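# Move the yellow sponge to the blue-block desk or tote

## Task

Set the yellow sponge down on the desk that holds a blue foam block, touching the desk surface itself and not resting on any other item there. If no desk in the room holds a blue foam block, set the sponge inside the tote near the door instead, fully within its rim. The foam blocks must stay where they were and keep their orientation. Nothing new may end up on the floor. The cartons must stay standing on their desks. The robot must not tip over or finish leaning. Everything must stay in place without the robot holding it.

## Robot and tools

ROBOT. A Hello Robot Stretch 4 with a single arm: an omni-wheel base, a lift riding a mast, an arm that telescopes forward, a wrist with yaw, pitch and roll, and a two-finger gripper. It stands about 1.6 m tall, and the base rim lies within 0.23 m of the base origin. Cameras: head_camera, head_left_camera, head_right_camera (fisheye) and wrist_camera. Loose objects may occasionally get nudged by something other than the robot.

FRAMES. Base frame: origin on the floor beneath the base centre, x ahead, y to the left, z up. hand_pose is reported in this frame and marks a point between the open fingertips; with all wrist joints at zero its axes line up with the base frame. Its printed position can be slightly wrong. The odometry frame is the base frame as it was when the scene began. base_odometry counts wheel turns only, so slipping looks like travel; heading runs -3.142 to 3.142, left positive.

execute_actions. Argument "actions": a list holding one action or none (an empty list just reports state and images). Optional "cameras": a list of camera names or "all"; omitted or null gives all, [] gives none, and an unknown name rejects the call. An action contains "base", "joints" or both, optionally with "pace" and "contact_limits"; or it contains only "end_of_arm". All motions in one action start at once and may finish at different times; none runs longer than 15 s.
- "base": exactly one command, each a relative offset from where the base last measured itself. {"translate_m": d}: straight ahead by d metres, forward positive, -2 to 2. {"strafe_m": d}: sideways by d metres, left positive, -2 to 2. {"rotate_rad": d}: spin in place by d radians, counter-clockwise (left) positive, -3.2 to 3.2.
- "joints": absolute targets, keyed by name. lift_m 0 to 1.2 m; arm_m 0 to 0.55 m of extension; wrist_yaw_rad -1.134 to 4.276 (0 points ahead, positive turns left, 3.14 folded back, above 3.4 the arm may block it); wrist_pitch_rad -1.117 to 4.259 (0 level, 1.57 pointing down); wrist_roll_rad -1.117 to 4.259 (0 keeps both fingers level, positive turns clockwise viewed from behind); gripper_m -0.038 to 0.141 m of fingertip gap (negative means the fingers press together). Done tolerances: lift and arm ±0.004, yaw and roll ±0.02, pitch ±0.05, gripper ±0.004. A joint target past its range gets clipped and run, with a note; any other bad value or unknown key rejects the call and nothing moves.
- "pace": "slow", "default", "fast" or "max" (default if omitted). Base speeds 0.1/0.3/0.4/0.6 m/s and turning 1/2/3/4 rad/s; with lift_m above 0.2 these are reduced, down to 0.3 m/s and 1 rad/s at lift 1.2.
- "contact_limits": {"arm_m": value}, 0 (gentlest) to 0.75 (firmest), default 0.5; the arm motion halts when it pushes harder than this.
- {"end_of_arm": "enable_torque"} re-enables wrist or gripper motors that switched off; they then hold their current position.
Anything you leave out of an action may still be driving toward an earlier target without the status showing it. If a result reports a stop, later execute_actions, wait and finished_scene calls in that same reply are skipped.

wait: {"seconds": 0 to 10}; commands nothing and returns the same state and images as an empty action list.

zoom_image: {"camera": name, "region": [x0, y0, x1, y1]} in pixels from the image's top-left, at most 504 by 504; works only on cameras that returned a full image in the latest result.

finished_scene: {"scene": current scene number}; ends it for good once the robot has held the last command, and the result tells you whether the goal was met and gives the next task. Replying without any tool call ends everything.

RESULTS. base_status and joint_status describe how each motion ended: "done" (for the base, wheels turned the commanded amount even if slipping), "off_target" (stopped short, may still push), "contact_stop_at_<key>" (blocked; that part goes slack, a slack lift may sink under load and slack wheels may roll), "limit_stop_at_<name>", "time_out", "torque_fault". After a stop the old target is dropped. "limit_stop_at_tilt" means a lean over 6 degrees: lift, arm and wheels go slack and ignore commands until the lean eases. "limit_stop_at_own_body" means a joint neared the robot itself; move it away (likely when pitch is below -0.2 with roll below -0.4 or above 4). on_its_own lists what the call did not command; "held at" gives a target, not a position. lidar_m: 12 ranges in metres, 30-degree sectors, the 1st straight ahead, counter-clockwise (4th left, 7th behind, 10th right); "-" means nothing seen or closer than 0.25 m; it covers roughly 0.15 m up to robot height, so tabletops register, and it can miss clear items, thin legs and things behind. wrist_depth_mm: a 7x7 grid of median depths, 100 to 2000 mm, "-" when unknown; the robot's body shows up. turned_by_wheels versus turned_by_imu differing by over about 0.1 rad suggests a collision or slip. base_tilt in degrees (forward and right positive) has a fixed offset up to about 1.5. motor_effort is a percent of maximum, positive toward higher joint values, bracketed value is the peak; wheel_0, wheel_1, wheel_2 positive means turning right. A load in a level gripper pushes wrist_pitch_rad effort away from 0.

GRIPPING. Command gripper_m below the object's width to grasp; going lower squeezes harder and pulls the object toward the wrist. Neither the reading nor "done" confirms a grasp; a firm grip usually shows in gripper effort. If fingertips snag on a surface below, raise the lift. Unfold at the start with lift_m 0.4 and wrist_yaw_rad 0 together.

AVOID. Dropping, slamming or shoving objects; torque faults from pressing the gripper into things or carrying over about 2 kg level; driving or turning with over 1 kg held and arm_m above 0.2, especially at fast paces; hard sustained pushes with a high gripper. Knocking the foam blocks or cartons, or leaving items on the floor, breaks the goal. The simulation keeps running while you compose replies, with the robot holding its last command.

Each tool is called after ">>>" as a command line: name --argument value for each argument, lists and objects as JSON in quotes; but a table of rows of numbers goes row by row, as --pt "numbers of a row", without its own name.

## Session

>>> execute_actions --actions '[]'

Scene clock: 0.00 s.
base_odometry: x=+0.000 y=+0.000 heading=+0.000 (m, m, rad; odometry frame)
turned_by_wheels: +0.000 (rad since the last result)
turned_by_imu: +0.000 (rad since the last result)
base_tilt: forward=-0.3 right=+0.5 (deg)
lidar_m: 1.91 1.94 1.24 1.09 1.11 1.37 1.22 1.23 1.97 1.06 1.21 1.85
base_status: not commanded
joint_positions: lift_m=+0.120 arm_m=+0.000 wrist_yaw_rad=+3.235 wrist_pitch_rad=+0.014 wrist_roll_rad=+0.011 gripper_m=+0.057
joint_status: not commanded
motor_effort: lift_m=+17 arm_m=+0 wrist_yaw_rad=+0 wrist_pitch_rad=-6 wrist_roll_rad=-1 gripper_m=-2 wheel_0=+0 wheel_1=+0 wheel_2=+0 (%)
hand_pose: x=-0.1243 y=+0.0600 z=+0.2943 quat_wxyz=(-0.047, -0.007, +0.005, +0.999) (m; base frame)
wrist_depth_mm: - - 132 1499 1618 - - / - - 132 1983 - - - / - 110 134 - - - - / 141 137 178 - - - - / 211 1708 1808 1983 1808 - - / 212 1008 199 1060 196 1138 1160 / 214 266 297 108 759 741 798
pictures: head_camera, head_left_camera, head_right_camera, wrist_camera
camera_calibration (this result's frames):
wrist_camera: T_world_to_cam=[[-0.0548219, 0.998384, 0.0149531, -0.0801056], [0.0360067, 0.0169426, -0.999208, 0.351528], [-0.997847, -0.0542401, -0.0368773, 0.114321], [0, 0, 0, 1]] pos_world=[0.0970261, 0.0802211, 0.356664]
Images, in order (width x height): head_camera 420x560, head_left_camera 420x672, head_right_camera 420x672, wrist_camera 616x392.

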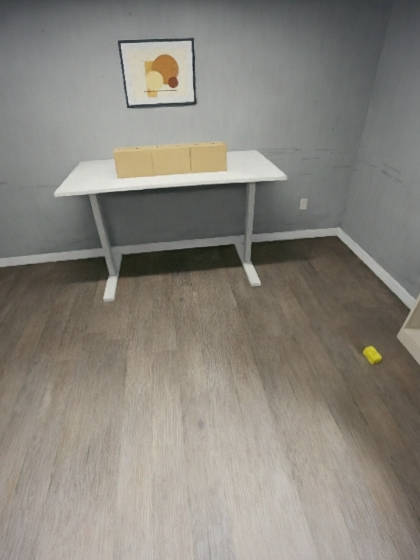

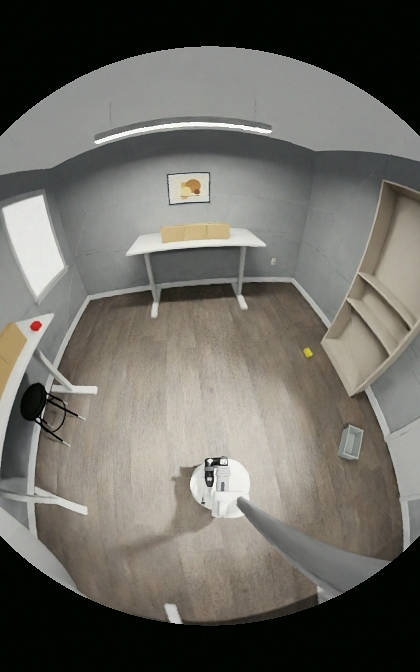

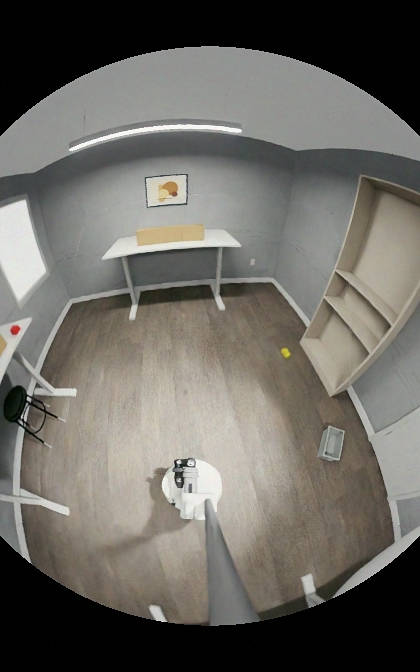

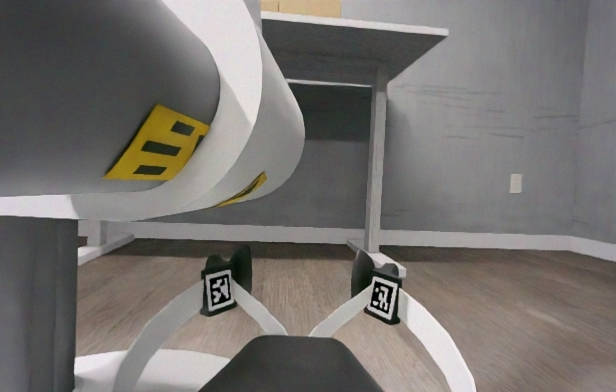

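>>> execute_actions --actions '[{"base":{"rotate_rad":-0.65},"joints":{"lift_m":0.4,"wrist_yaw_rad":0,"gripper_m":0.12},"pace":"fast"}]' --cameras '["head_camera"]'

>>> execute_actions --actions '[{"base":{"translate_m":1.1},"joints":{"lift_m":0.35,"wrist_pitch_rad":1.57,"arm_m":0.2},"pace":"fast"}]' --cameras '["head_camera","wrist_camera"]'

Scene clock: 3.03 s.
base_odometry: x=+0.000 y=+0.000 heading=-0.650 (m, m, rad; odometry frame)
turned_by_wheels: -0.650 (rad since the last result)
turned_by_imu: -0.639 (rad since the last result)
base_tilt: forward=-0.3 right=+0.4 (deg)
lidar_m: 1.73 1.92 1.93 1.31 1.11 1.09 2.16 1.21 1.23 1.37 1.06 1.10
base_status: done
joint_positions: lift_m=+0.400 arm_m=+0.000 wrist_yaw_rad=+0.001 wrist_pitch_rad=+0.014 wrist_roll_rad=+0.011 gripper_m=+0.120
joint_status: all done
motor_effort: lift_m=+20(21) arm_m=+0(0) wrist_yaw_rad=-2(6) wrist_pitch_rad=-6(6) wrist_roll_rad=-1(1) gripper_m=+0(2) wheel_0=-1(3) wheel_1=-1(7) wheel_2=-2(9) (%)
hand_pose: x=+0.4596 y=-0.0872 z=+0.5741 quat_wxyz=(+1.000, +0.006, +0.007, +0.000) (m; base frame)
wrist_depth_mm: - - - - 1756 1499 1366 / - - - - 1708 1366 1336 / - - - - 1756 1464 1336 / - - - - 1756 1499 1336 / - - - 1921 1756 1499 1366 / 1708 1537 1537 1756 1397 1336 1366 / 1229 1182 1308 108 1336 1281 1336
pictures: head_camera
Images, in order (width x height): head_camera 420x560.

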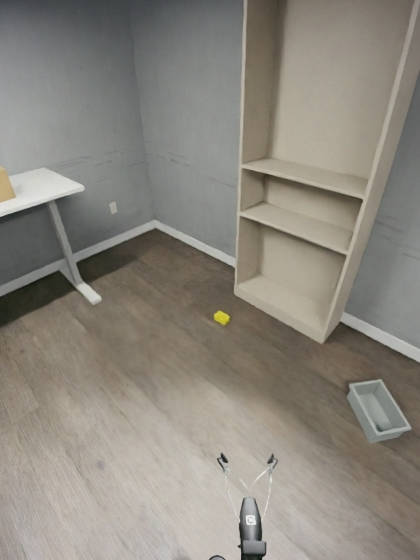

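Scene clock: 7.13 s.
base_odometry: x=+0.876 y=-0.666 heading=-0.650 (m, m, rad; odometry frame)
turned_by_wheels: +0.000 (rad since the last result)
turned_by_imu: +0.000 (rad since the last result)
base_tilt: forward=-0.3 right=+0.6 (deg)
lidar_m: 0.78 1.85 1.18 1.33 1.94 1.91 3.10 1.98 0.81 0.73 0.69 0.66
base_status: done
joint_positions: lift_m=+0.350 arm_m=+0.199 wrist_yaw_rad=+0.000 wrist_pitch_rad=+1.570 wrist_roll_rad=+0.011 gripper_m=+0.120
joint_status: all done
motor_effort: lift_m=+16(17) arm_m=+8(9) wrist_yaw_rad=+0(2) wrist_pitch_rad=+0(4) wrist_roll_rad=-1(1) gripper_m=-1(1) wheel_0=-1(7) wheel_1=-1(6) wheel_2=+1(14) (%)
hand_pose: x=+0.3698 y=-0.0874 z=+0.2399 quat_wxyz=(+0.707, +0.004, +0.707, -0.004) (m; base frame)
wrist_depth_mm: 462 462 462 462 462 462 421 / 466 466 421 466 466 466 466 / 469 469 469 469 469 466 469 / 469 469 469 469 469 469 469 / 473 473 473 477 473 473 473 / 477 477 477 473 224 477 473 / 477 477 473 109 477 477 477
pictures: head_camera, wrist_camera
camera_calibration (this result's frames):
wrist_camera: T_world_to_cam=[[0.0144046, -0.999128, 0.039183, -0.111051], [-0.999644, -0.0135096, 0.0230094, 0.417034], [-0.02246, -0.0395005, -0.998967, 0.468759], [0, 0, 0, 1]] pos_world=[0.429013, -0.0868043, 0.463031]
Images, in order (width x height): head_camera 420x560, wrist_camera 616x392.

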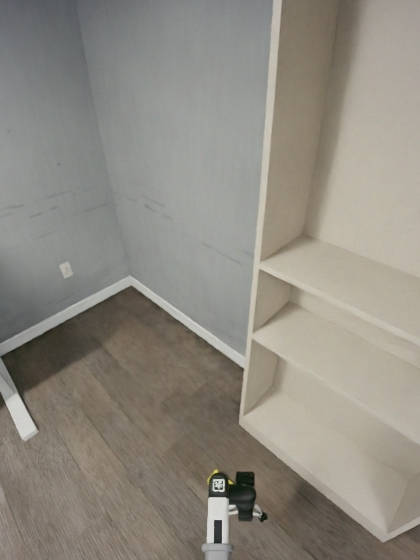

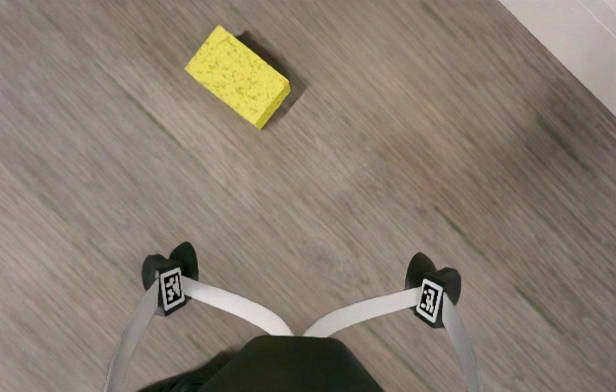

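>>> execute_actions --actions '[{"base":{"strafe_m":0.061},"joints":{"arm_m":0.386,"wrist_roll_rad":2.22,"lift_m":0.25},"pace":"fast"}]' --cameras '["wrist_camera"]'

Scene clock: 9.33 s.
base_odometry: x=+0.913 y=-0.617 heading=-0.650 (m, m, rad; odometry frame)
turned_by_wheels: +0.000 (rad since the last result)
turned_by_imu: +0.001 (rad since the last result)
base_tilt: forward=-0.4 right=+0.6 (deg)
lidar_m: 0.83 1.92 1.12 1.28 1.88 1.87 3.06 2.00 0.83 0.79 0.71 0.70
base_status: done
joint_positions: lift_m=+0.250 arm_m=+0.385 wrist_yaw_rad=+0.000 wrist_pitch_rad=+1.570 wrist_roll_rad=+2.219 gripper_m=+0.120
joint_status: all done
motor_effort: lift_m=+15(14) arm_m=+8(3) wrist_yaw_rad=-1(0) wrist_pitch_rad=+0(1) wrist_roll_rad=+1(8) gripper_m=+1(0) wheel_0=+0(13) wheel_1=-1(11) wheel_2=+2(1) (%)
hand_pose: x=+0.5558 y=-0.0874 z=+0.1399 quat_wxyz=(+0.315, +0.634, +0.315, -0.633) (m; base frame)
wrist_depth_mm: 355 362 359 359 359 359 359 / 364 364 364 362 364 362 362 / 366 366 364 366 366 366 364 / 368 368 368 366 368 366 368 / 370 370 370 325 370 368 368 / 375 373 373 327 224 373 373 / 375 375 375 109 375 375 375
pictures: wrist_camera
camera_calibration (this result's frames):
wrist_camera: T_world_to_cam=[[-0.811717, 0.582786, 0.0384293, 0.48776], [0.583805, 0.811526, 0.0244231, -0.202928], [-0.0169529, 0.0422599, -0.998963, 0.377156], [0, 0, 0, 1]] pos_world=[0.520787, -0.135517, 0.362977]
Images, in order (width x height): wrist_camera 616x392.

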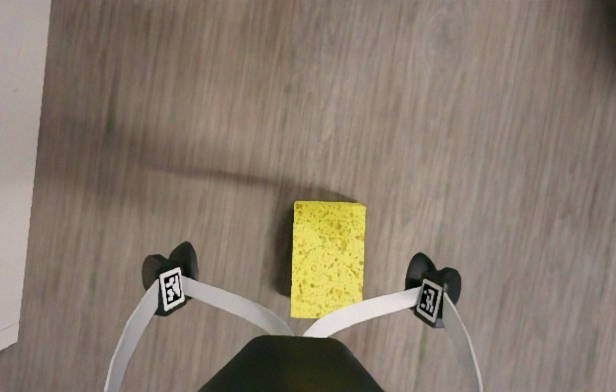

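>>> execute_actions --actions '[{"joints":{"arm_m":0.36,"lift_m":0.19}}]' --cameras '["wrist_camera"]'

Scene clock: 10.80 s.
base_odometry: x=+0.913 y=-0.617 heading=-0.650 (m, m, rad; odometry frame)
turned_by_wheels: +0.000 (rad since the last result)
turned_by_imu: +0.001 (rad since the last result)
base_tilt: forward=-0.1 right=+0.6 (deg)
lidar_m: 0.80 1.92 1.13 1.31 1.87 1.88 3.05 2.01 0.85 0.79 0.73 0.71
base_status: not commanded
joint_positions: lift_m=+0.190 arm_m=+0.361 wrist_yaw_rad=+0.000 wrist_pitch_rad=+1.570 wrist_roll_rad=+2.219 gripper_m=+0.120
joint_status: all done
motor_effort: lift_m=+15(16) arm_m=-8(8) wrist_yaw_rad=-1(1) wrist_pitch_rad=+0(0) wrist_roll_rad=+0(1) gripper_m=-1(1) wheel_0=+0(0) wheel_1=-1(1) wheel_2=+2(2) (%)
hand_pose: x=+0.5325 y=-0.0874 z=+0.0799 quat_wxyz=(+0.315, +0.634, +0.315, -0.633) (m; base frame)
wrist_depth_mm: 301 303 301 301 301 300 300 / 304 304 304 303 301 303 301 / 307 306 306 304 304 304 304 / 309 309 307 309 307 307 306 / 310 309 309 264 309 309 309 / 312 312 312 265 224 310 310 / 314 314 314 109 314 314 312
pictures: wrist_camera
camera_calibration (this result's frames):
wrist_camera: T_world_to_cam=[[-0.81167, 0.582848, 0.0384766, 0.471138], [0.583869, 0.811481, 0.0243891, -0.187902], [-0.0170079, 0.0422612, -0.998962, 0.316885], [0, 0, 0, 1]] pos_world=[0.497508, -0.135515, 0.303011]
Images, in order (width x height): wrist_camera 616x392.

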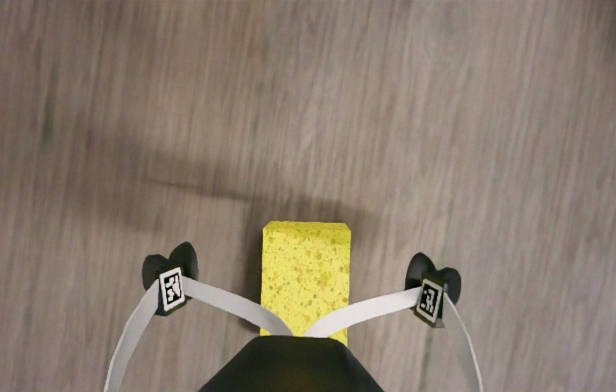

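>>> execute_actions --actions '[{"joints":{"lift_m":0.137}}]' --cameras '["wrist_camera"]'

>>> execute_actions --actions '[{"joints":{"gripper_m":0.02}}]' --cameras '["wrist_camera"]'

Scene clock: 12.17 s.
base_odometry: x=+0.913 y=-0.617 heading=-0.650 (m, m, rad; odometry frame)
turned_by_wheels: +0.000 (rad since the last result)
turned_by_imu: +0.001 (rad since the last result)
base_tilt: forward=-0.4 right=+0.6 (deg)
lidar_m: 0.83 1.92 1.13 1.31 1.88 1.89 3.06 1.96 0.84 0.80 0.71 0.71
base_status: not commanded
joint_positions: lift_m=+0.137 arm_m=+0.361 wrist_yaw_rad=+0.000 wrist_pitch_rad=+1.570 wrist_roll_rad=+2.219 gripper_m=+0.120
joint_status: all done
motor_effort: lift_m=+15(14) arm_m=-8(8) wrist_yaw_rad=-1(1) wrist_pitch_rad=+0(0) wrist_roll_rad=+1(1) gripper_m=+1(1) wheel_0=+0(0) wheel_1=-1(1) wheel_2=+2(2) (%)
hand_pose: x=+0.5325 y=-0.0874 z=+0.0270 quat_wxyz=(+0.315, +0.634, +0.315, -0.633) (m; base frame)
wrist_depth_mm: 250 249 249 249 248 249 248 / 252 251 251 251 251 250 250 / 253 254 253 252 252 251 252 / 255 254 254 254 254 254 253 / 256 256 255 211 255 255 255 / 258 257 257 211 211 256 257 / 259 259 258 109 258 258 258
pictures: wrist_camera
camera_calibration (this result's frames):
wrist_camera: T_world_to_cam=[[-0.81167, 0.582848, 0.0384765, 0.473175], [0.583869, 0.811481, 0.0243892, -0.186609], [-0.0170078, 0.0422612, -0.998962, 0.263956], [0, 0, 0, 1]] pos_world=[0.497506, -0.135515, 0.250027]
Images, in order (width x height): wrist_camera 616x392.

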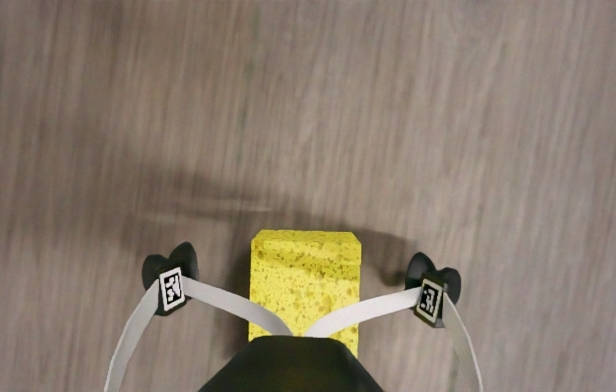

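Scene clock: 14.03 s.
base_odometry: x=+0.913 y=-0.617 heading=-0.650 (m, m, rad; odometry frame)
turned_by_wheels: +0.000 (rad since the last result)
turned_by_imu: +0.001 (rad since the last result)
base_tilt: forward=-0.5 right=+0.5 (deg)
lidar_m: 0.82 1.93 1.14 1.26 1.91 1.86 3.03 2.02 0.87 0.80 0.71 0.72
base_status: not commanded
joint_positions: lift_m=+0.137 arm_m=+0.361 wrist_yaw_rad=+0.000 wrist_pitch_rad=+1.570 wrist_roll_rad=+2.219 gripper_m=+0.020
joint_status: all done
motor_effort: lift_m=+15(15) arm_m=-8(8) wrist_yaw_rad=+0(1) wrist_pitch_rad=+0(0) wrist_roll_rad=+1(0) gripper_m=-19(20) wheel_0=+0(0) wheel_1=-1(1) wheel_2=+2(2) (%)
hand_pose: x=+0.5325 y=-0.0874 z=+0.0270 quat_wxyz=(+0.315, +0.634, +0.315, -0.633) (m; base frame)
wrist_depth_mm: 250 249 249 249 249 249 248 / 252 251 251 250 250 250 250 / 253 253 252 252 252 252 251 / 255 254 254 254 254 253 253 / 256 256 255 198 255 255 255 / 258 257 198 199 188 256 256 / 259 259 258 109 259 258 258
pictures: wrist_camera
camera_calibration (this result's frames):
wrist_camera: T_world_to_cam=[[-0.81167, 0.582848, 0.0384766, 0.473175], [0.583869, 0.811482, 0.0243891, -0.186609], [-0.0170079, 0.0422612, -0.998962, 0.263956], [0, 0, 0, 1]] pos_world=[0.497506, -0.135515, 0.250027]
Images, in order (width x height): wrist_camera 616x392.

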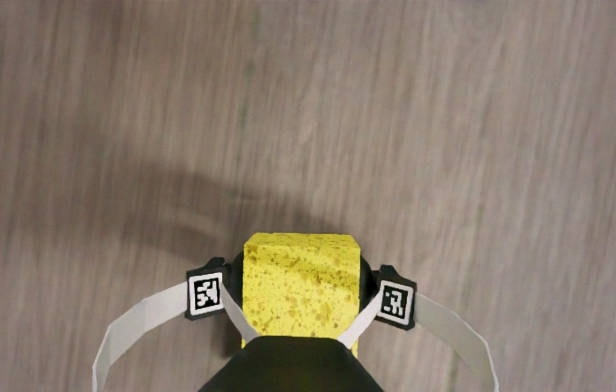

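>>> execute_actions --actions '[{"joints":{"lift_m":0.2,"arm_m":0.2},"pace":"fast"}]' --cameras '[]'

>>> execute_actions --actions '[{"base":{"rotate_rad":0.79},"joints":{"lift_m":1.198,"arm_m":0.0,"wrist_roll_rad":0.0,"wrist_pitch_rad":0.45,"wrist_yaw_rad":1.35},"pace":"fast"}]'

Scene clock: 15.93 s.
base_odometry: x=+0.913 y=-0.617 heading=-0.650 (m, m, rad; odometry frame)
turned_by_wheels: +0.000 (rad since the last result)
turned_by_imu: +0.001 (rad since the last result)
base_tilt: forward=-0.3 right=+0.5 (deg)
lidar_m: 0.82 1.92 1.12 1.31 1.88 1.88 3.06 2.01 0.85 0.80 0.72 0.67
base_status: not commanded
joint_positions: lift_m=+0.200 arm_m=+0.201 wrist_yaw_rad=+0.000 wrist_pitch_rad=+1.570 wrist_roll_rad=+2.220 gripper_m=+0.020
joint_status: all done
motor_effort: lift_m=+20(21) arm_m=-7(10) wrist_yaw_rad=+0(1) wrist_pitch_rad=-1(0) wrist_roll_rad=+0(0) gripper_m=-18(19) wheel_0=+0(0) wheel_1=-1(1) wheel_2=+2(1) (%)
hand_pose: x=+0.3724 y=-0.0874 z=+0.0895 quat_wxyz=(+0.315, +0.633, +0.314, -0.633) (m; base frame)
wrist_depth_mm: 312 312 312 310 310 309 249 / 314 314 314 314 314 312 249 / 315 315 315 315 315 314 256 / 319 319 319 317 317 317 268 / 320 320 319 198 319 319 319 / 322 322 198 199 188 322 322 / 325 324 324 108 325 324 324
pictures: none
No camera images: the call's "cameras" was empty. Leave "cameras" out to get every camera's image.

Scene clock: 19.50 s.
base_odometry: x=+0.913 y=-0.617 heading=+0.140 (m, m, rad; odometry frame)
turned_by_wheels: +0.790 (rad since the last result)
turned_by_imu: +0.780 (rad since the last result)
base_tilt: forward=-0.2 right=+0.3 (deg)
lidar_m: 1.12 1.17 1.56 1.87 1.96 2.16 2.82 0.80 0.77 0.70 0.75 1.41
base_status: done
joint_positions: lift_m=+1.198 arm_m=+0.001 wrist_yaw_rad=+1.349 wrist_pitch_rad=+0.452 wrist_roll_rad=+0.001 gripper_m=+0.020
joint_status: all done
motor_effort: lift_m=+20(22) arm_m=-8(8) wrist_yaw_rad=+1(9) wrist_pitch_rad=-7(12) wrist_roll_rad=-2(9) gripper_m=-19(19) wheel_0=+1(8) wheel_1=+1(7) wheel_2=-1(6) (%)
hand_pose: x=+0.3146 y=+0.2340 z=+1.2500 quat_wxyz=(+0.761, -0.140, +0.175, +0.609) (m; base frame)
wrist_depth_mm: - - - - - - 1808 / 1708 1808 - - - - 1756 / - - - - - 1499 1160 / - - - - - - 1078 / - - - 198 - - 1921 / 1921 1863 199 199 188 - 1863 / 1618 1618 1618 108 1708 1618 1756
pictures: head_camera, head_left_camera, head_right_camera, wrist_camera
camera_calibration (this result's frames):
wrist_camera: T_world_to_cam=[[0.969236, -0.242894, 0.0397917, -0.306848], [-0.0768802, -0.452341, -0.888525, 1.29471], [0.233817, 0.858132, -0.457099, 0.521291], [0, 0, 0, 1]] pos_world=[0.275059, 0.0637802, 1.40087]
Images, in order (width x height): head_camera 420x560, head_left_camera 420x672, head_right_camera 420x672, wrist_camera 616x392.

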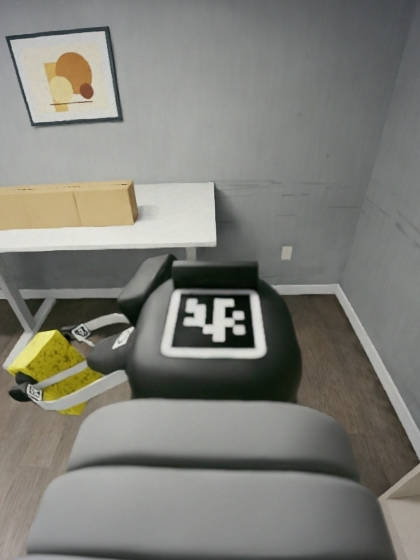

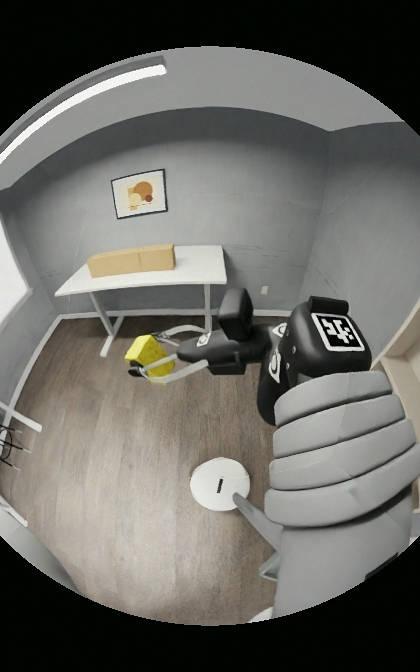

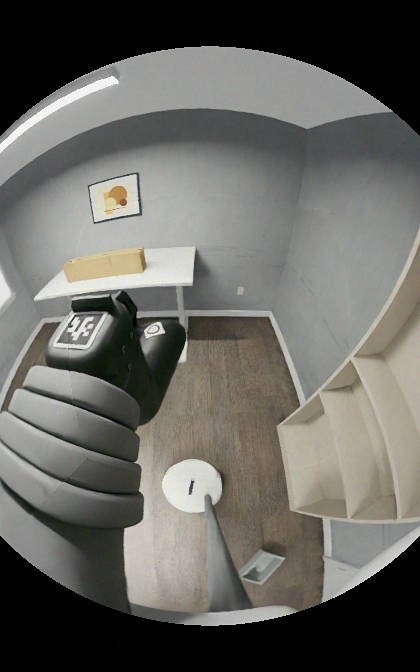

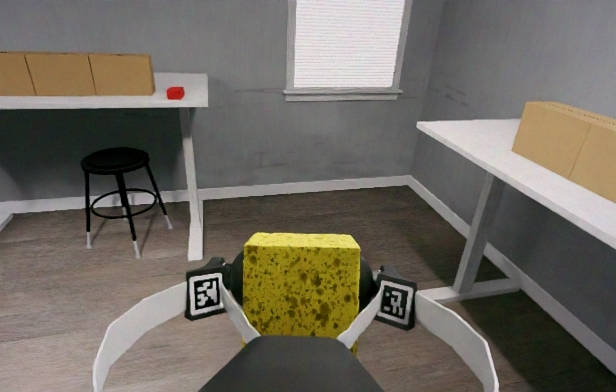

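>>> execute_actions --actions '[{"base":{"translate_m":0.72},"joints":{"arm_m":0.55},"pace":"fast"}]'

Scene clock: 23.73 s.
base_odometry: x=+1.626 y=-0.517 heading=+0.140 (m, m, rad; odometry frame)
turned_by_wheels: +0.000 (rad since the last result)
turned_by_imu: +0.001 (rad since the last result)
base_tilt: forward=-0.3 right=+0.6 (deg)
lidar_m: 0.42 0.44 0.61 1.48 1.98 2.73 3.65 1.08 0.75 0.90 1.03 1.25
base_status: done
joint_positions: lift_m=+1.198 arm_m=+0.549 wrist_yaw_rad=+1.350 wrist_pitch_rad=+0.452 wrist_roll_rad=+0.000 gripper_m=+0.020
joint_status: all done
motor_effort: lift_m=+20(20) arm_m=+8(14) wrist_yaw_rad=+1(2) wrist_pitch_rad=-6(7) wrist_roll_rad=-2(2) gripper_m=-19(19) wheel_0=+0(8) wheel_1=+0(3) wheel_2=+2(8) (%)
hand_pose: x=+0.8617 y=+0.2341 z=+1.2500 quat_wxyz=(+0.761, -0.140, +0.175, +0.609) (m; base frame)
wrist_depth_mm: - - - 1499 759 535 427 / - - - 1576 820 559 430 / - 831 1336 1281 842 569 439 / - 597 960 991 866 574 442 / 452 480 741 198 768 585 445 / 421 427 198 199 188 569 452 / 477 480 521 109 535 525 459
pictures: head_camera, head_left_camera, head_right_camera, wrist_camera
camera_calibration (this result's frames):
wrist_camera: T_world_to_cam=[[0.969356, -0.242369, 0.0400685, -0.837648], [-0.0763419, -0.452238, -0.888624, 1.3365], [0.233495, 0.858335, -0.456883, 0.393288], [0, 0, 0, 1]] pos_world=[0.822179, 0.0638208, 1.40089]
Images, in order (width x height): head_camera 420x560, head_left_camera 420x672, head_right_camera 420x672, wrist_camera 616x392.

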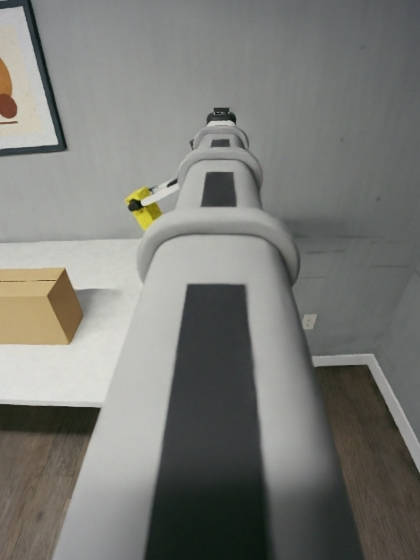

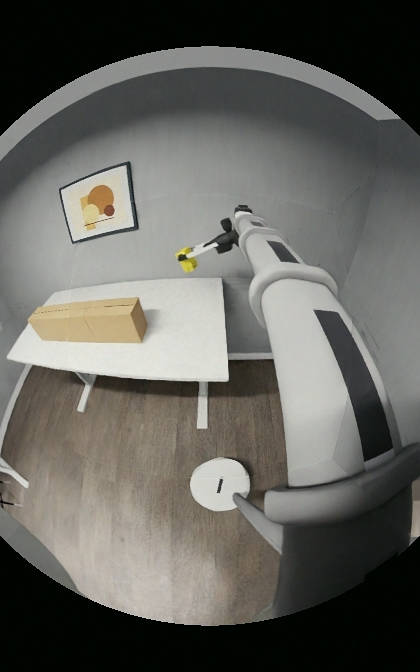

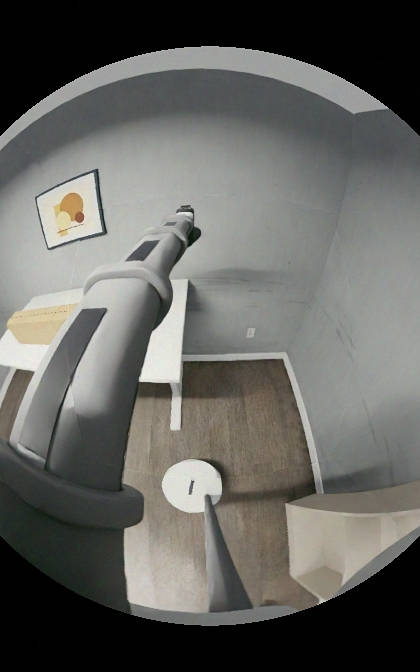

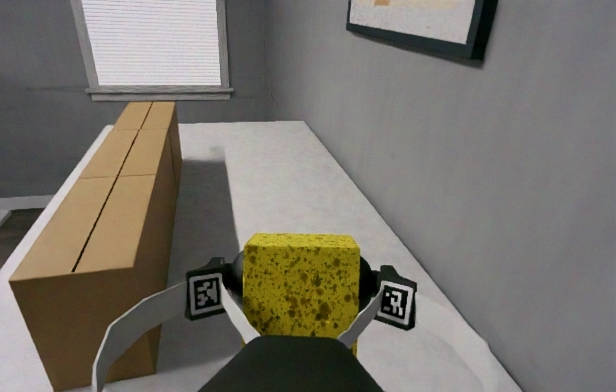

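>>> execute_actions --actions '[{"joints":{"wrist_yaw_rad":1.0}}]' --cameras '["wrist_camera"]'

Scene clock: 27.70 s.
base_odometry: x=+1.626 y=-0.517 heading=+0.140 (m, m, rad; odometry frame)
turned_by_wheels: +0.000 (rad since the last result)
turned_by_imu: +0.002 (rad since the last result)
base_tilt: forward=-0.6 right=+0.4 (deg)
lidar_m: 0.41 0.43 0.59 1.49 1.98 2.73 3.64 1.05 0.72 0.91 1.04 1.26
base_status: not commanded
joint_positions: lift_m=+1.198 arm_m=+0.549 wrist_yaw_rad=+1.001 wrist_pitch_rad=+0.452 wrist_roll_rad=+0.000 gripper_m=+0.020
joint_status: all done
motor_effort: lift_m=+20(20) arm_m=+8(8) wrist_yaw_rad=-1(5) wrist_pitch_rad=-6(6) wrist_roll_rad=-2(1) gripper_m=-19(19) wheel_0=+0(0) wheel_1=+0(0) wheel_2=+1(2) (%)
hand_pose: x=+0.9332 y=+0.1713 z=+1.2500 quat_wxyz=(+0.855, -0.107, +0.197, +0.467) (m; base frame)
wrist_depth_mm: - 1756 891 609 477 387 329 / - - 1008 661 500 399 340 / 1255 1308 1098 707 517 413 349 / 891 946 946 759 544 430 362 / 691 732 741 198 544 445 373 / 574 580 198 199 188 449 384 / 500 500 517 108 535 445 392
pictures: wrist_camera
camera_calibration (this result's frames):
wrist_camera: T_world_to_cam=[[0.827884, -0.559467, 0.0400693, -0.735853], [-0.226496, -0.398807, -0.888624, 1.44454], [0.513136, 0.726602, -0.456883, 0.19207], [0, 0, 0, 1]] pos_world=[0.837825, 0.0248479, 1.40089]
Images, in order (width x height): wrist_camera 616x392.

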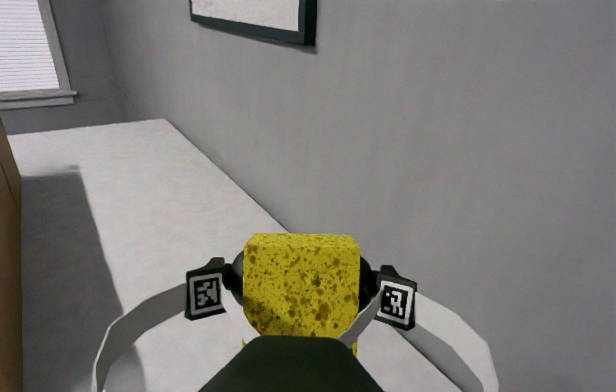

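>>> execute_actions --actions '[{"base":{"translate_m":-0.1},"joints":{"arm_m":0.0,"wrist_yaw_rad":1.35},"pace":"fast"}]' --cameras '[]'

>>> execute_actions --actions '[{"base":{"rotate_rad":1.59},"pace":"fast"}]'

Scene clock: 31.13 s.
base_odometry: x=+1.526 y=-0.531 heading=+0.140 (m, m, rad; odometry frame)
turned_by_wheels: +0.000 (rad since the last result)
turned_by_imu: +0.002 (rad since the last result)
base_tilt: forward=-0.5 right=+0.5 (deg)
lidar_m: 0.49 0.52 0.71 1.95 1.97 3.28 3.54 1.06 0.72 0.72 1.00 1.37
base_status: done
joint_positions: lift_m=+1.198 arm_m=+0.002 wrist_yaw_rad=+1.350 wrist_pitch_rad=+0.452 wrist_roll_rad=+0.000 gripper_m=+0.020
joint_status: all done
motor_effort: lift_m=+19(20) arm_m=-8(10) wrist_yaw_rad=+0(6) wrist_pitch_rad=-7(6) wrist_roll_rad=-1(2) gripper_m=-19(19) wheel_0=+1(5) wheel_1=+2(2) wheel_2=+0(8) (%)
hand_pose: x=+0.3145 y=+0.2341 z=+1.2500 quat_wxyz=(+0.761, -0.140, +0.175, +0.609) (m; base frame)
wrist_depth_mm: - - - - - 1499 1098 / 1983 - - - - 1499 1118 / - - - 1537 991 1397 1118 / - - - - 904 668 1042 / - - - 198 788 634 549 / 1863 1863 198 200 188 615 609 / 1618 1576 1618 108 1618 525 554
pictures: none
No camera images: the call's "cameras" was empty. Leave "cameras" out to get every camera's image.

Scene clock: 34.00 s.
base_odometry: x=+1.526 y=-0.531 heading=+1.730 (m, m, rad; odometry frame)
turned_by_wheels: +1.590 (rad since the last result)
turned_by_imu: +1.567 (rad since the last result)
base_tilt: forward=-0.5 right=+0.5 (deg)
lidar_m: 1.95 2.00 2.75 1.45 1.03 0.73 0.70 1.04 1.36 0.52 0.54 0.77
base_status: done
joint_positions: lift_m=+1.198 arm_m=+0.002 wrist_yaw_rad=+1.350 wrist_pitch_rad=+0.452 wrist_roll_rad=+0.000 gripper_m=+0.020
joint_status: not commanded
motor_effort: lift_m=+19(20) arm_m=-8(8) wrist_yaw_rad=+0(0) wrist_pitch_rad=-6(7) wrist_roll_rad=-2(1) gripper_m=-20(20) wheel_0=-1(6) wheel_1=-1(4) wheel_2=-1(7) (%)
hand_pose: x=+0.3145 y=+0.2341 z=+1.2500 quat_wxyz=(+0.761, -0.140, +0.175, +0.609) (m; base frame)
wrist_depth_mm: - - - - - - - / - - - - - - - / - - - - - - - / - - - - - - - / - - - 198 - - - / 1921 1808 198 199 188 - - / 1576 1576 1618 108 1708 1661 1756
pictures: head_camera, head_left_camera, head_right_camera, wrist_camera
camera_calibration (this result's frames):
wrist_camera: T_world_to_cam=[[0.969392, -0.242225, 0.0400688, -0.307273], [-0.0763053, -0.452363, -0.888564, 1.29464], [0.233358, 0.858309, -0.457, 0.521233], [0, 0, 0, 1]] pos_world=[0.275022, 0.0638388, 1.40089]
Images, in order (width x height): head_camera 420x560, head_left_camera 420x672, head_right_camera 420x672, wrist_camera 616x392.

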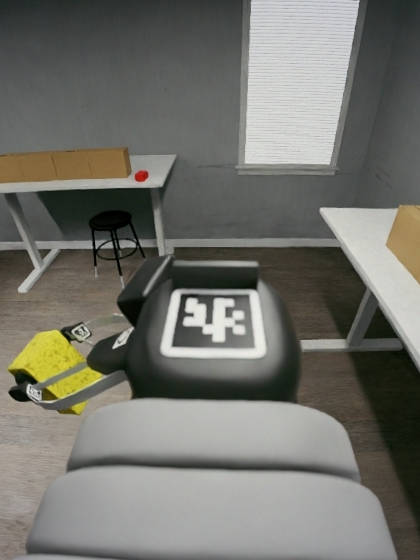

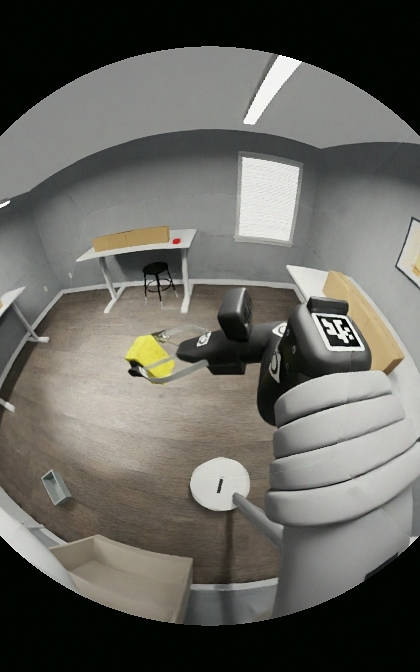

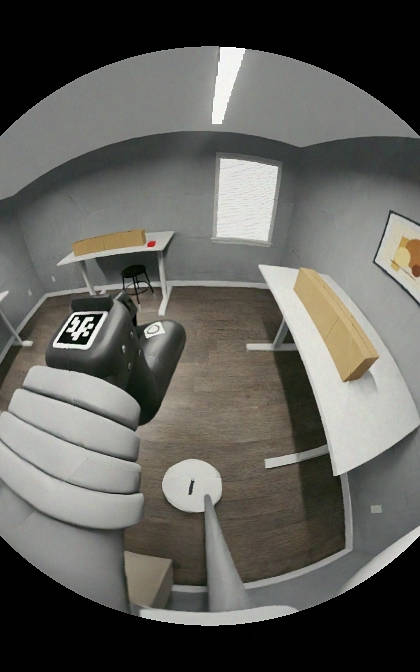

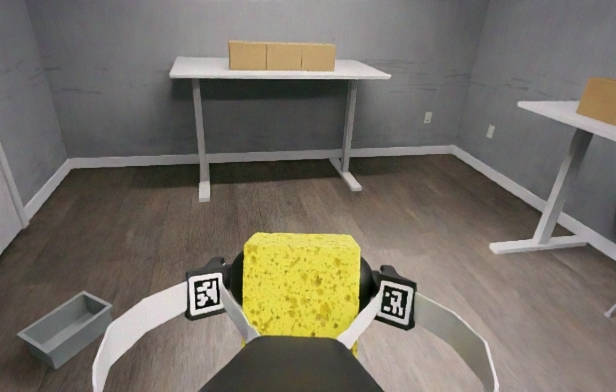

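>>> execute_actions --actions '[{"base":{"strafe_m":0.33},"pace":"fast"}]' --cameras '[]'

>>> execute_actions --actions '[{"base":{"translate_m":1.5},"joints":{"arm_m":0.55},"pace":"fast"}]'

Scene clock: 36.83 s.
base_odometry: x=+1.201 y=-0.583 heading=+1.730 (m, m, rad; odometry frame)
turned_by_wheels: +0.000 (rad since the last result)
turned_by_imu: +0.002 (rad since the last result)
base_tilt: forward=-0.3 right=+0.4 (deg)
lidar_m: 1.88 2.00 2.39 1.18 1.04 0.72 0.69 1.03 1.45 0.86 0.88 1.22
base_status: done
joint_positions: lift_m=+1.198 arm_m=+0.002 wrist_yaw_rad=+1.350 wrist_pitch_rad=+0.452 wrist_roll_rad=+0.000 gripper_m=+0.020
joint_status: not commanded
motor_effort: lift_m=+20(19) arm_m=-8(8) wrist_yaw_rad=+1(0) wrist_pitch_rad=-7(6) wrist_roll_rad=-1(1) gripper_m=-19(19) wheel_0=+0(7) wheel_1=-1(7) wheel_2=-1(1) (%)
hand_pose: x=+0.3145 y=+0.2341 z=+1.2500 quat_wxyz=(+0.761, -0.140, +0.175, +0.609) (m; base frame)
wrist_depth_mm: - - - - - - - / - - - - - - - / - - - - - - - / - - - - - - - / - - - 198 - - - / 1921 1863 198 199 188 - - / 1537 1576 1661 108 1708 1661 1756
pictures: none
No camera images: the call's "cameras" was empty. Leave "cameras" out to get every camera's image.

Scene clock: 43.30 s.
base_odometry: x=+0.963 y=+0.898 heading=+1.730 (m, m, rad; odometry frame)
turned_by_wheels: +0.000 (rad since the last result)
turned_by_imu: +0.001 (rad since the last result)
base_tilt: forward=-0.4 right=+0.4 (deg)
lidar_m: 0.40 0.41 0.55 1.50 2.41 2.13 2.20 1.25 0.83 0.82 1.65 1.25
base_status: done
joint_positions: lift_m=+1.198 arm_m=+0.549 wrist_yaw_rad=+1.350 wrist_pitch_rad=+0.452 wrist_roll_rad=+0.000 gripper_m=+0.020
joint_status: all done
motor_effort: lift_m=+19(19) arm_m=+8(10) wrist_yaw_rad=+0(0) wrist_pitch_rad=-6(7) wrist_roll_rad=-2(1) gripper_m=-20(18) wheel_0=+0(3) wheel_1=+0(3) wheel_2=+0(7) (%)
hand_pose: x=+0.8617 y=+0.2341 z=+1.2501 quat_wxyz=(+0.761, -0.140, +0.175, +0.609) (m; base frame)
wrist_depth_mm: - - - 1708 866 580 442 / - - - 1756 878 585 449 / - 842 1366 1397 904 597 452 / 585 634 991 991 904 603 455 / 433 603 668 198 778 609 459 / 370 473 198 199 188 585 466 / 332 500 521 109 535 525 473
pictures: head_camera, head_left_camera, head_right_camera, wrist_camera
camera_calibration (this result's frames):
wrist_camera: T_world_to_cam=[[0.969364, -0.242331, 0.040104, -0.837728], [-0.0762933, -0.452247, -0.888624, 1.33652], [0.233478, 0.858341, -0.45688, 0.393321], [0, 0, 0, 1]] pos_world=[0.822199, 0.0638235, 1.40096]
Images, in order (width x height): head_camera 420x560, head_left_camera 420x672, head_right_camera 420x672, wrist_camera 616x392.

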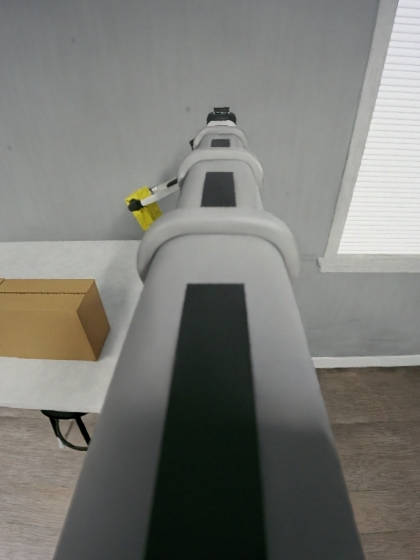

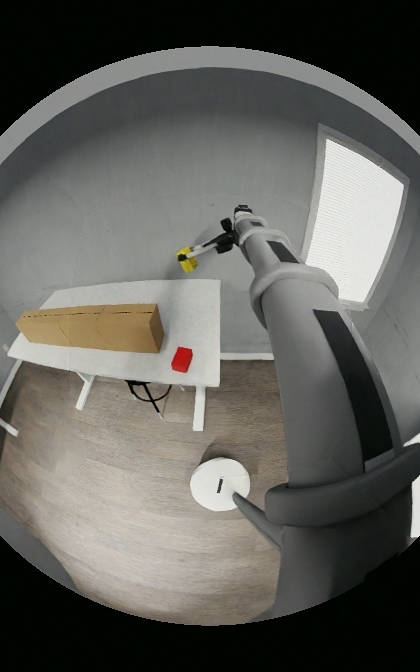

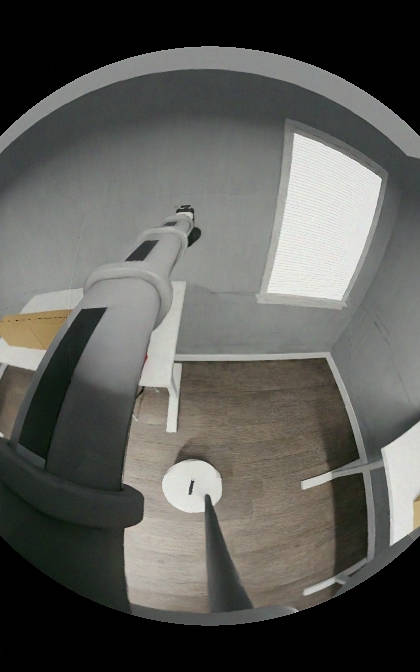

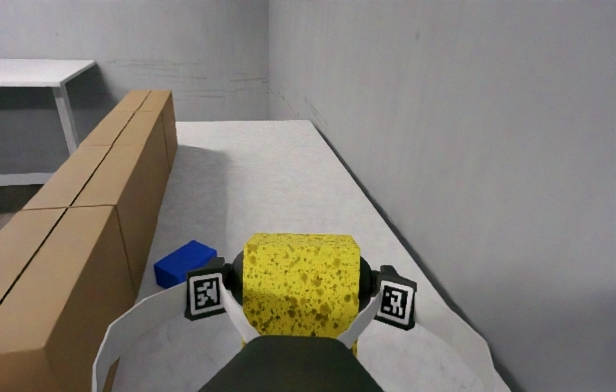

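>>> execute_actions --actions '[{"joints":{"wrist_yaw_rad":0.0,"wrist_pitch_rad":1.57}}]' --cameras '["wrist_camera"]'

>>> execute_actions --actions '[{"base":{"strafe_m":0.28}}]' --cameras '["head_camera","head_left_camera","wrist_camera"]'

Scene clock: 45.80 s.
base_odometry: x=+0.963 y=+0.898 heading=+1.730 (m, m, rad; odometry frame)
turned_by_wheels: +0.000 (rad since the last result)
turned_by_imu: +0.001 (rad since the last result)
base_tilt: forward=-0.4 right=+0.4 (deg)
lidar_m: 0.40 0.40 0.57 1.57 2.40 2.11 2.21 1.23 0.85 0.81 1.66 1.25
base_status: not commanded
joint_positions: lift_m=+1.198 arm_m=+0.549 wrist_yaw_rad=+0.001 wrist_pitch_rad=+1.570 wrist_roll_rad=+0.000 gripper_m=+0.020
joint_status: all done
motor_effort: lift_m=+18(19) arm_m=+8(8) wrist_yaw_rad=-2(9) wrist_pitch_rad=+0(3) wrist_roll_rad=-1(1) gripper_m=-21(18) wheel_0=+0(0) wheel_1=+0(0) wheel_2=+0(1) (%)
hand_pose: x=+0.7199 y=-0.0874 z=+1.0876 quat_wxyz=(+0.707, +0.000, +0.707, +0.000) (m; base frame)
wrist_depth_mm: 362 359 1098 1078 1078 1060 1042 / 364 364 1336 1308 1336 1336 1336 / 364 366 1336 1308 1336 1308 1336 / 366 366 1336 1336 1336 1366 1336 / 366 368 1308 198 1366 1366 1366 / 370 368 198 199 187 1366 1366 / 370 370 1366 108 1366 1366 1366
pictures: wrist_camera
camera_calibration (this result's frames):
wrist_camera: T_world_to_cam=[[0.026221, -0.998887, 0.0391949, -0.15781], [-0.999416, -0.0253352, 0.02293, 0.746386], [-0.0219115, -0.0397732, -0.998968, 1.32307], [0, 0, 0, 1]] pos_world=[0.779078, -0.0861018, 1.31077]
Images, in order (width x height): wrist_camera 616x392.

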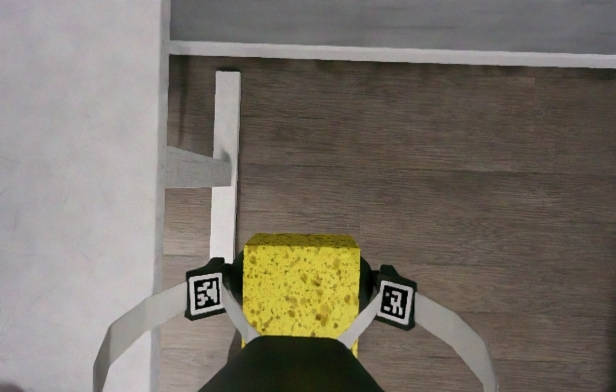

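Scene clock: 48.07 s.
base_odometry: x=+0.687 y=+0.854 heading=+1.729 (m, m, rad; odometry frame)
turned_by_wheels: +0.000 (rad since the last result)
turned_by_imu: +0.001 (rad since the last result)
base_tilt: forward=-0.3 right=+0.5 (deg)
lidar_m: 0.38 0.41 0.55 2.05 2.09 2.01 2.20 1.60 1.18 1.11 1.72 0.41
base_status: done
joint_positions: lift_m=+1.198 arm_m=+0.549 wrist_yaw_rad=+0.000 wrist_pitch_rad=+1.570 wrist_roll_rad=+0.000 gripper_m=+0.020
joint_status: not commanded
motor_effort: lift_m=+18(19) arm_m=+8(8) wrist_yaw_rad=+0(3) wrist_pitch_rad=-1(0) wrist_roll_rad=-1(2) gripper_m=-17(20) wheel_0=+0(8) wheel_1=-1(11) wheel_2=-1(4) (%)
hand_pose: x=+0.7198 y=-0.0874 z=+1.0876 quat_wxyz=(+0.707, +0.000, +0.707, +0.000) (m; base frame)
wrist_depth_mm: 359 359 362 362 362 1025 1025 / 362 362 362 362 362 1336 1336 / 364 364 364 364 364 1336 1308 / 366 366 366 366 366 1336 1336 / 366 368 366 198 368 1366 1336 / 322 325 198 199 188 1366 1336 / 227 281 370 108 370 1366 1366
pictures: head_camera, head_left_camera, wrist_camera
camera_calibration (this result's frames):
wrist_camera: T_world_to_cam=[[0.0258614, -0.998897, 0.0391889, -0.157544], [-0.99942, -0.0249663, 0.0231616, 0.746074], [-0.0221576, -0.0397652, -0.998963, 1.32327], [0, 0, 0, 1]] pos_world=[0.779036, -0.0861237, 1.31079]
Images, in order (width x height): head_camera 420x560, head_left_camera 420x672, wrist_camera 616x392.

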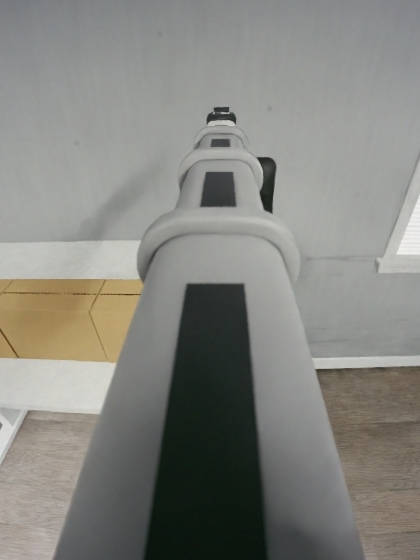

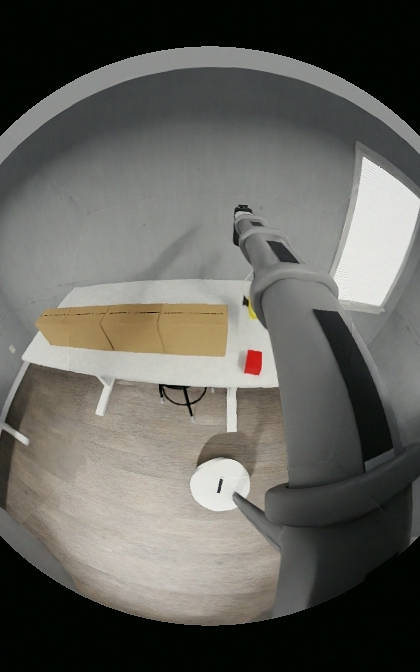

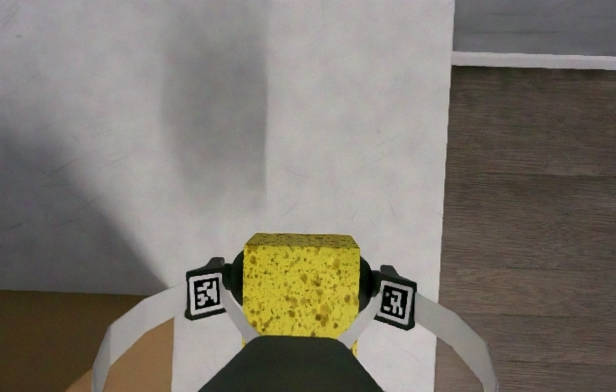

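>>> execute_actions --actions '[{"joints":{"lift_m":1.089}}]' --cameras '["wrist_camera","head_left_camera"]'

Scene clock: 49.83 s.
base_odometry: x=+0.687 y=+0.854 heading=+1.729 (m, m, rad; odometry frame)
turned_by_wheels: +0.000 (rad since the last result)
turned_by_imu: +0.001 (rad since the last result)
base_tilt: forward=-0.4 right=+0.4 (deg)
lidar_m: 0.37 0.42 0.57 2.04 2.10 2.01 2.19 1.63 1.17 1.10 1.67 0.42
base_status: not commanded
joint_positions: lift_m=+1.089 arm_m=+0.549 wrist_yaw_rad=+0.000 wrist_pitch_rad=+1.570 wrist_roll_rad=+0.000 gripper_m=+0.020
joint_status: all done
motor_effort: lift_m=+15(16) arm_m=+7(8) wrist_yaw_rad=-1(1) wrist_pitch_rad=-1(1) wrist_roll_rad=-1(1) gripper_m=-19(20) wheel_0=+0(0) wheel_1=-1(1) wheel_2=-1(1) (%)
hand_pose: x=+0.7198 y=-0.0874 z=+0.9790 quat_wxyz=(+0.707, +0.000, +0.707, +0.000) (m; base frame)
wrist_depth_mm: 252 253 252 252 253 253 1042 / 253 254 254 254 254 254 1229 / 255 254 254 255 255 256 1229 / 255 256 256 255 256 256 1255 / 257 257 256 198 257 257 1229 / 258 258 198 199 188 258 1255 / 227 259 259 108 259 260 1255
pictures: head_left_camera, wrist_camera
camera_calibration (this result's frames):
wrist_camera: T_world_to_cam=[[0.0258618, -0.998897, 0.0391889, -0.153285], [-0.99942, -0.0249667, 0.0231615, 0.748594], [-0.0221575, -0.0397652, -0.998963, 1.21469], [0, 0, 0, 1]] pos_world=[0.779038, -0.0861237, 1.2021]
Images, in order (width x height): head_left_camera 420x672, wrist_camera 616x392.

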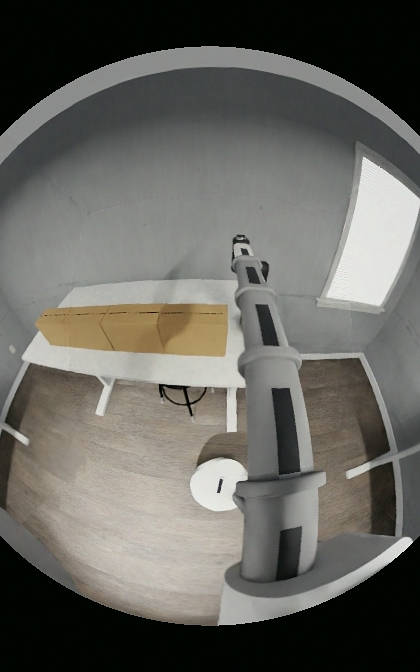

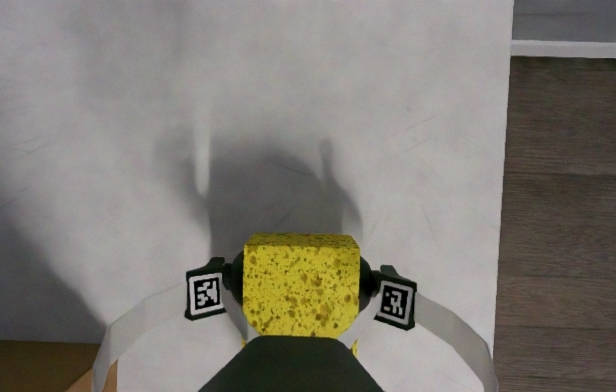

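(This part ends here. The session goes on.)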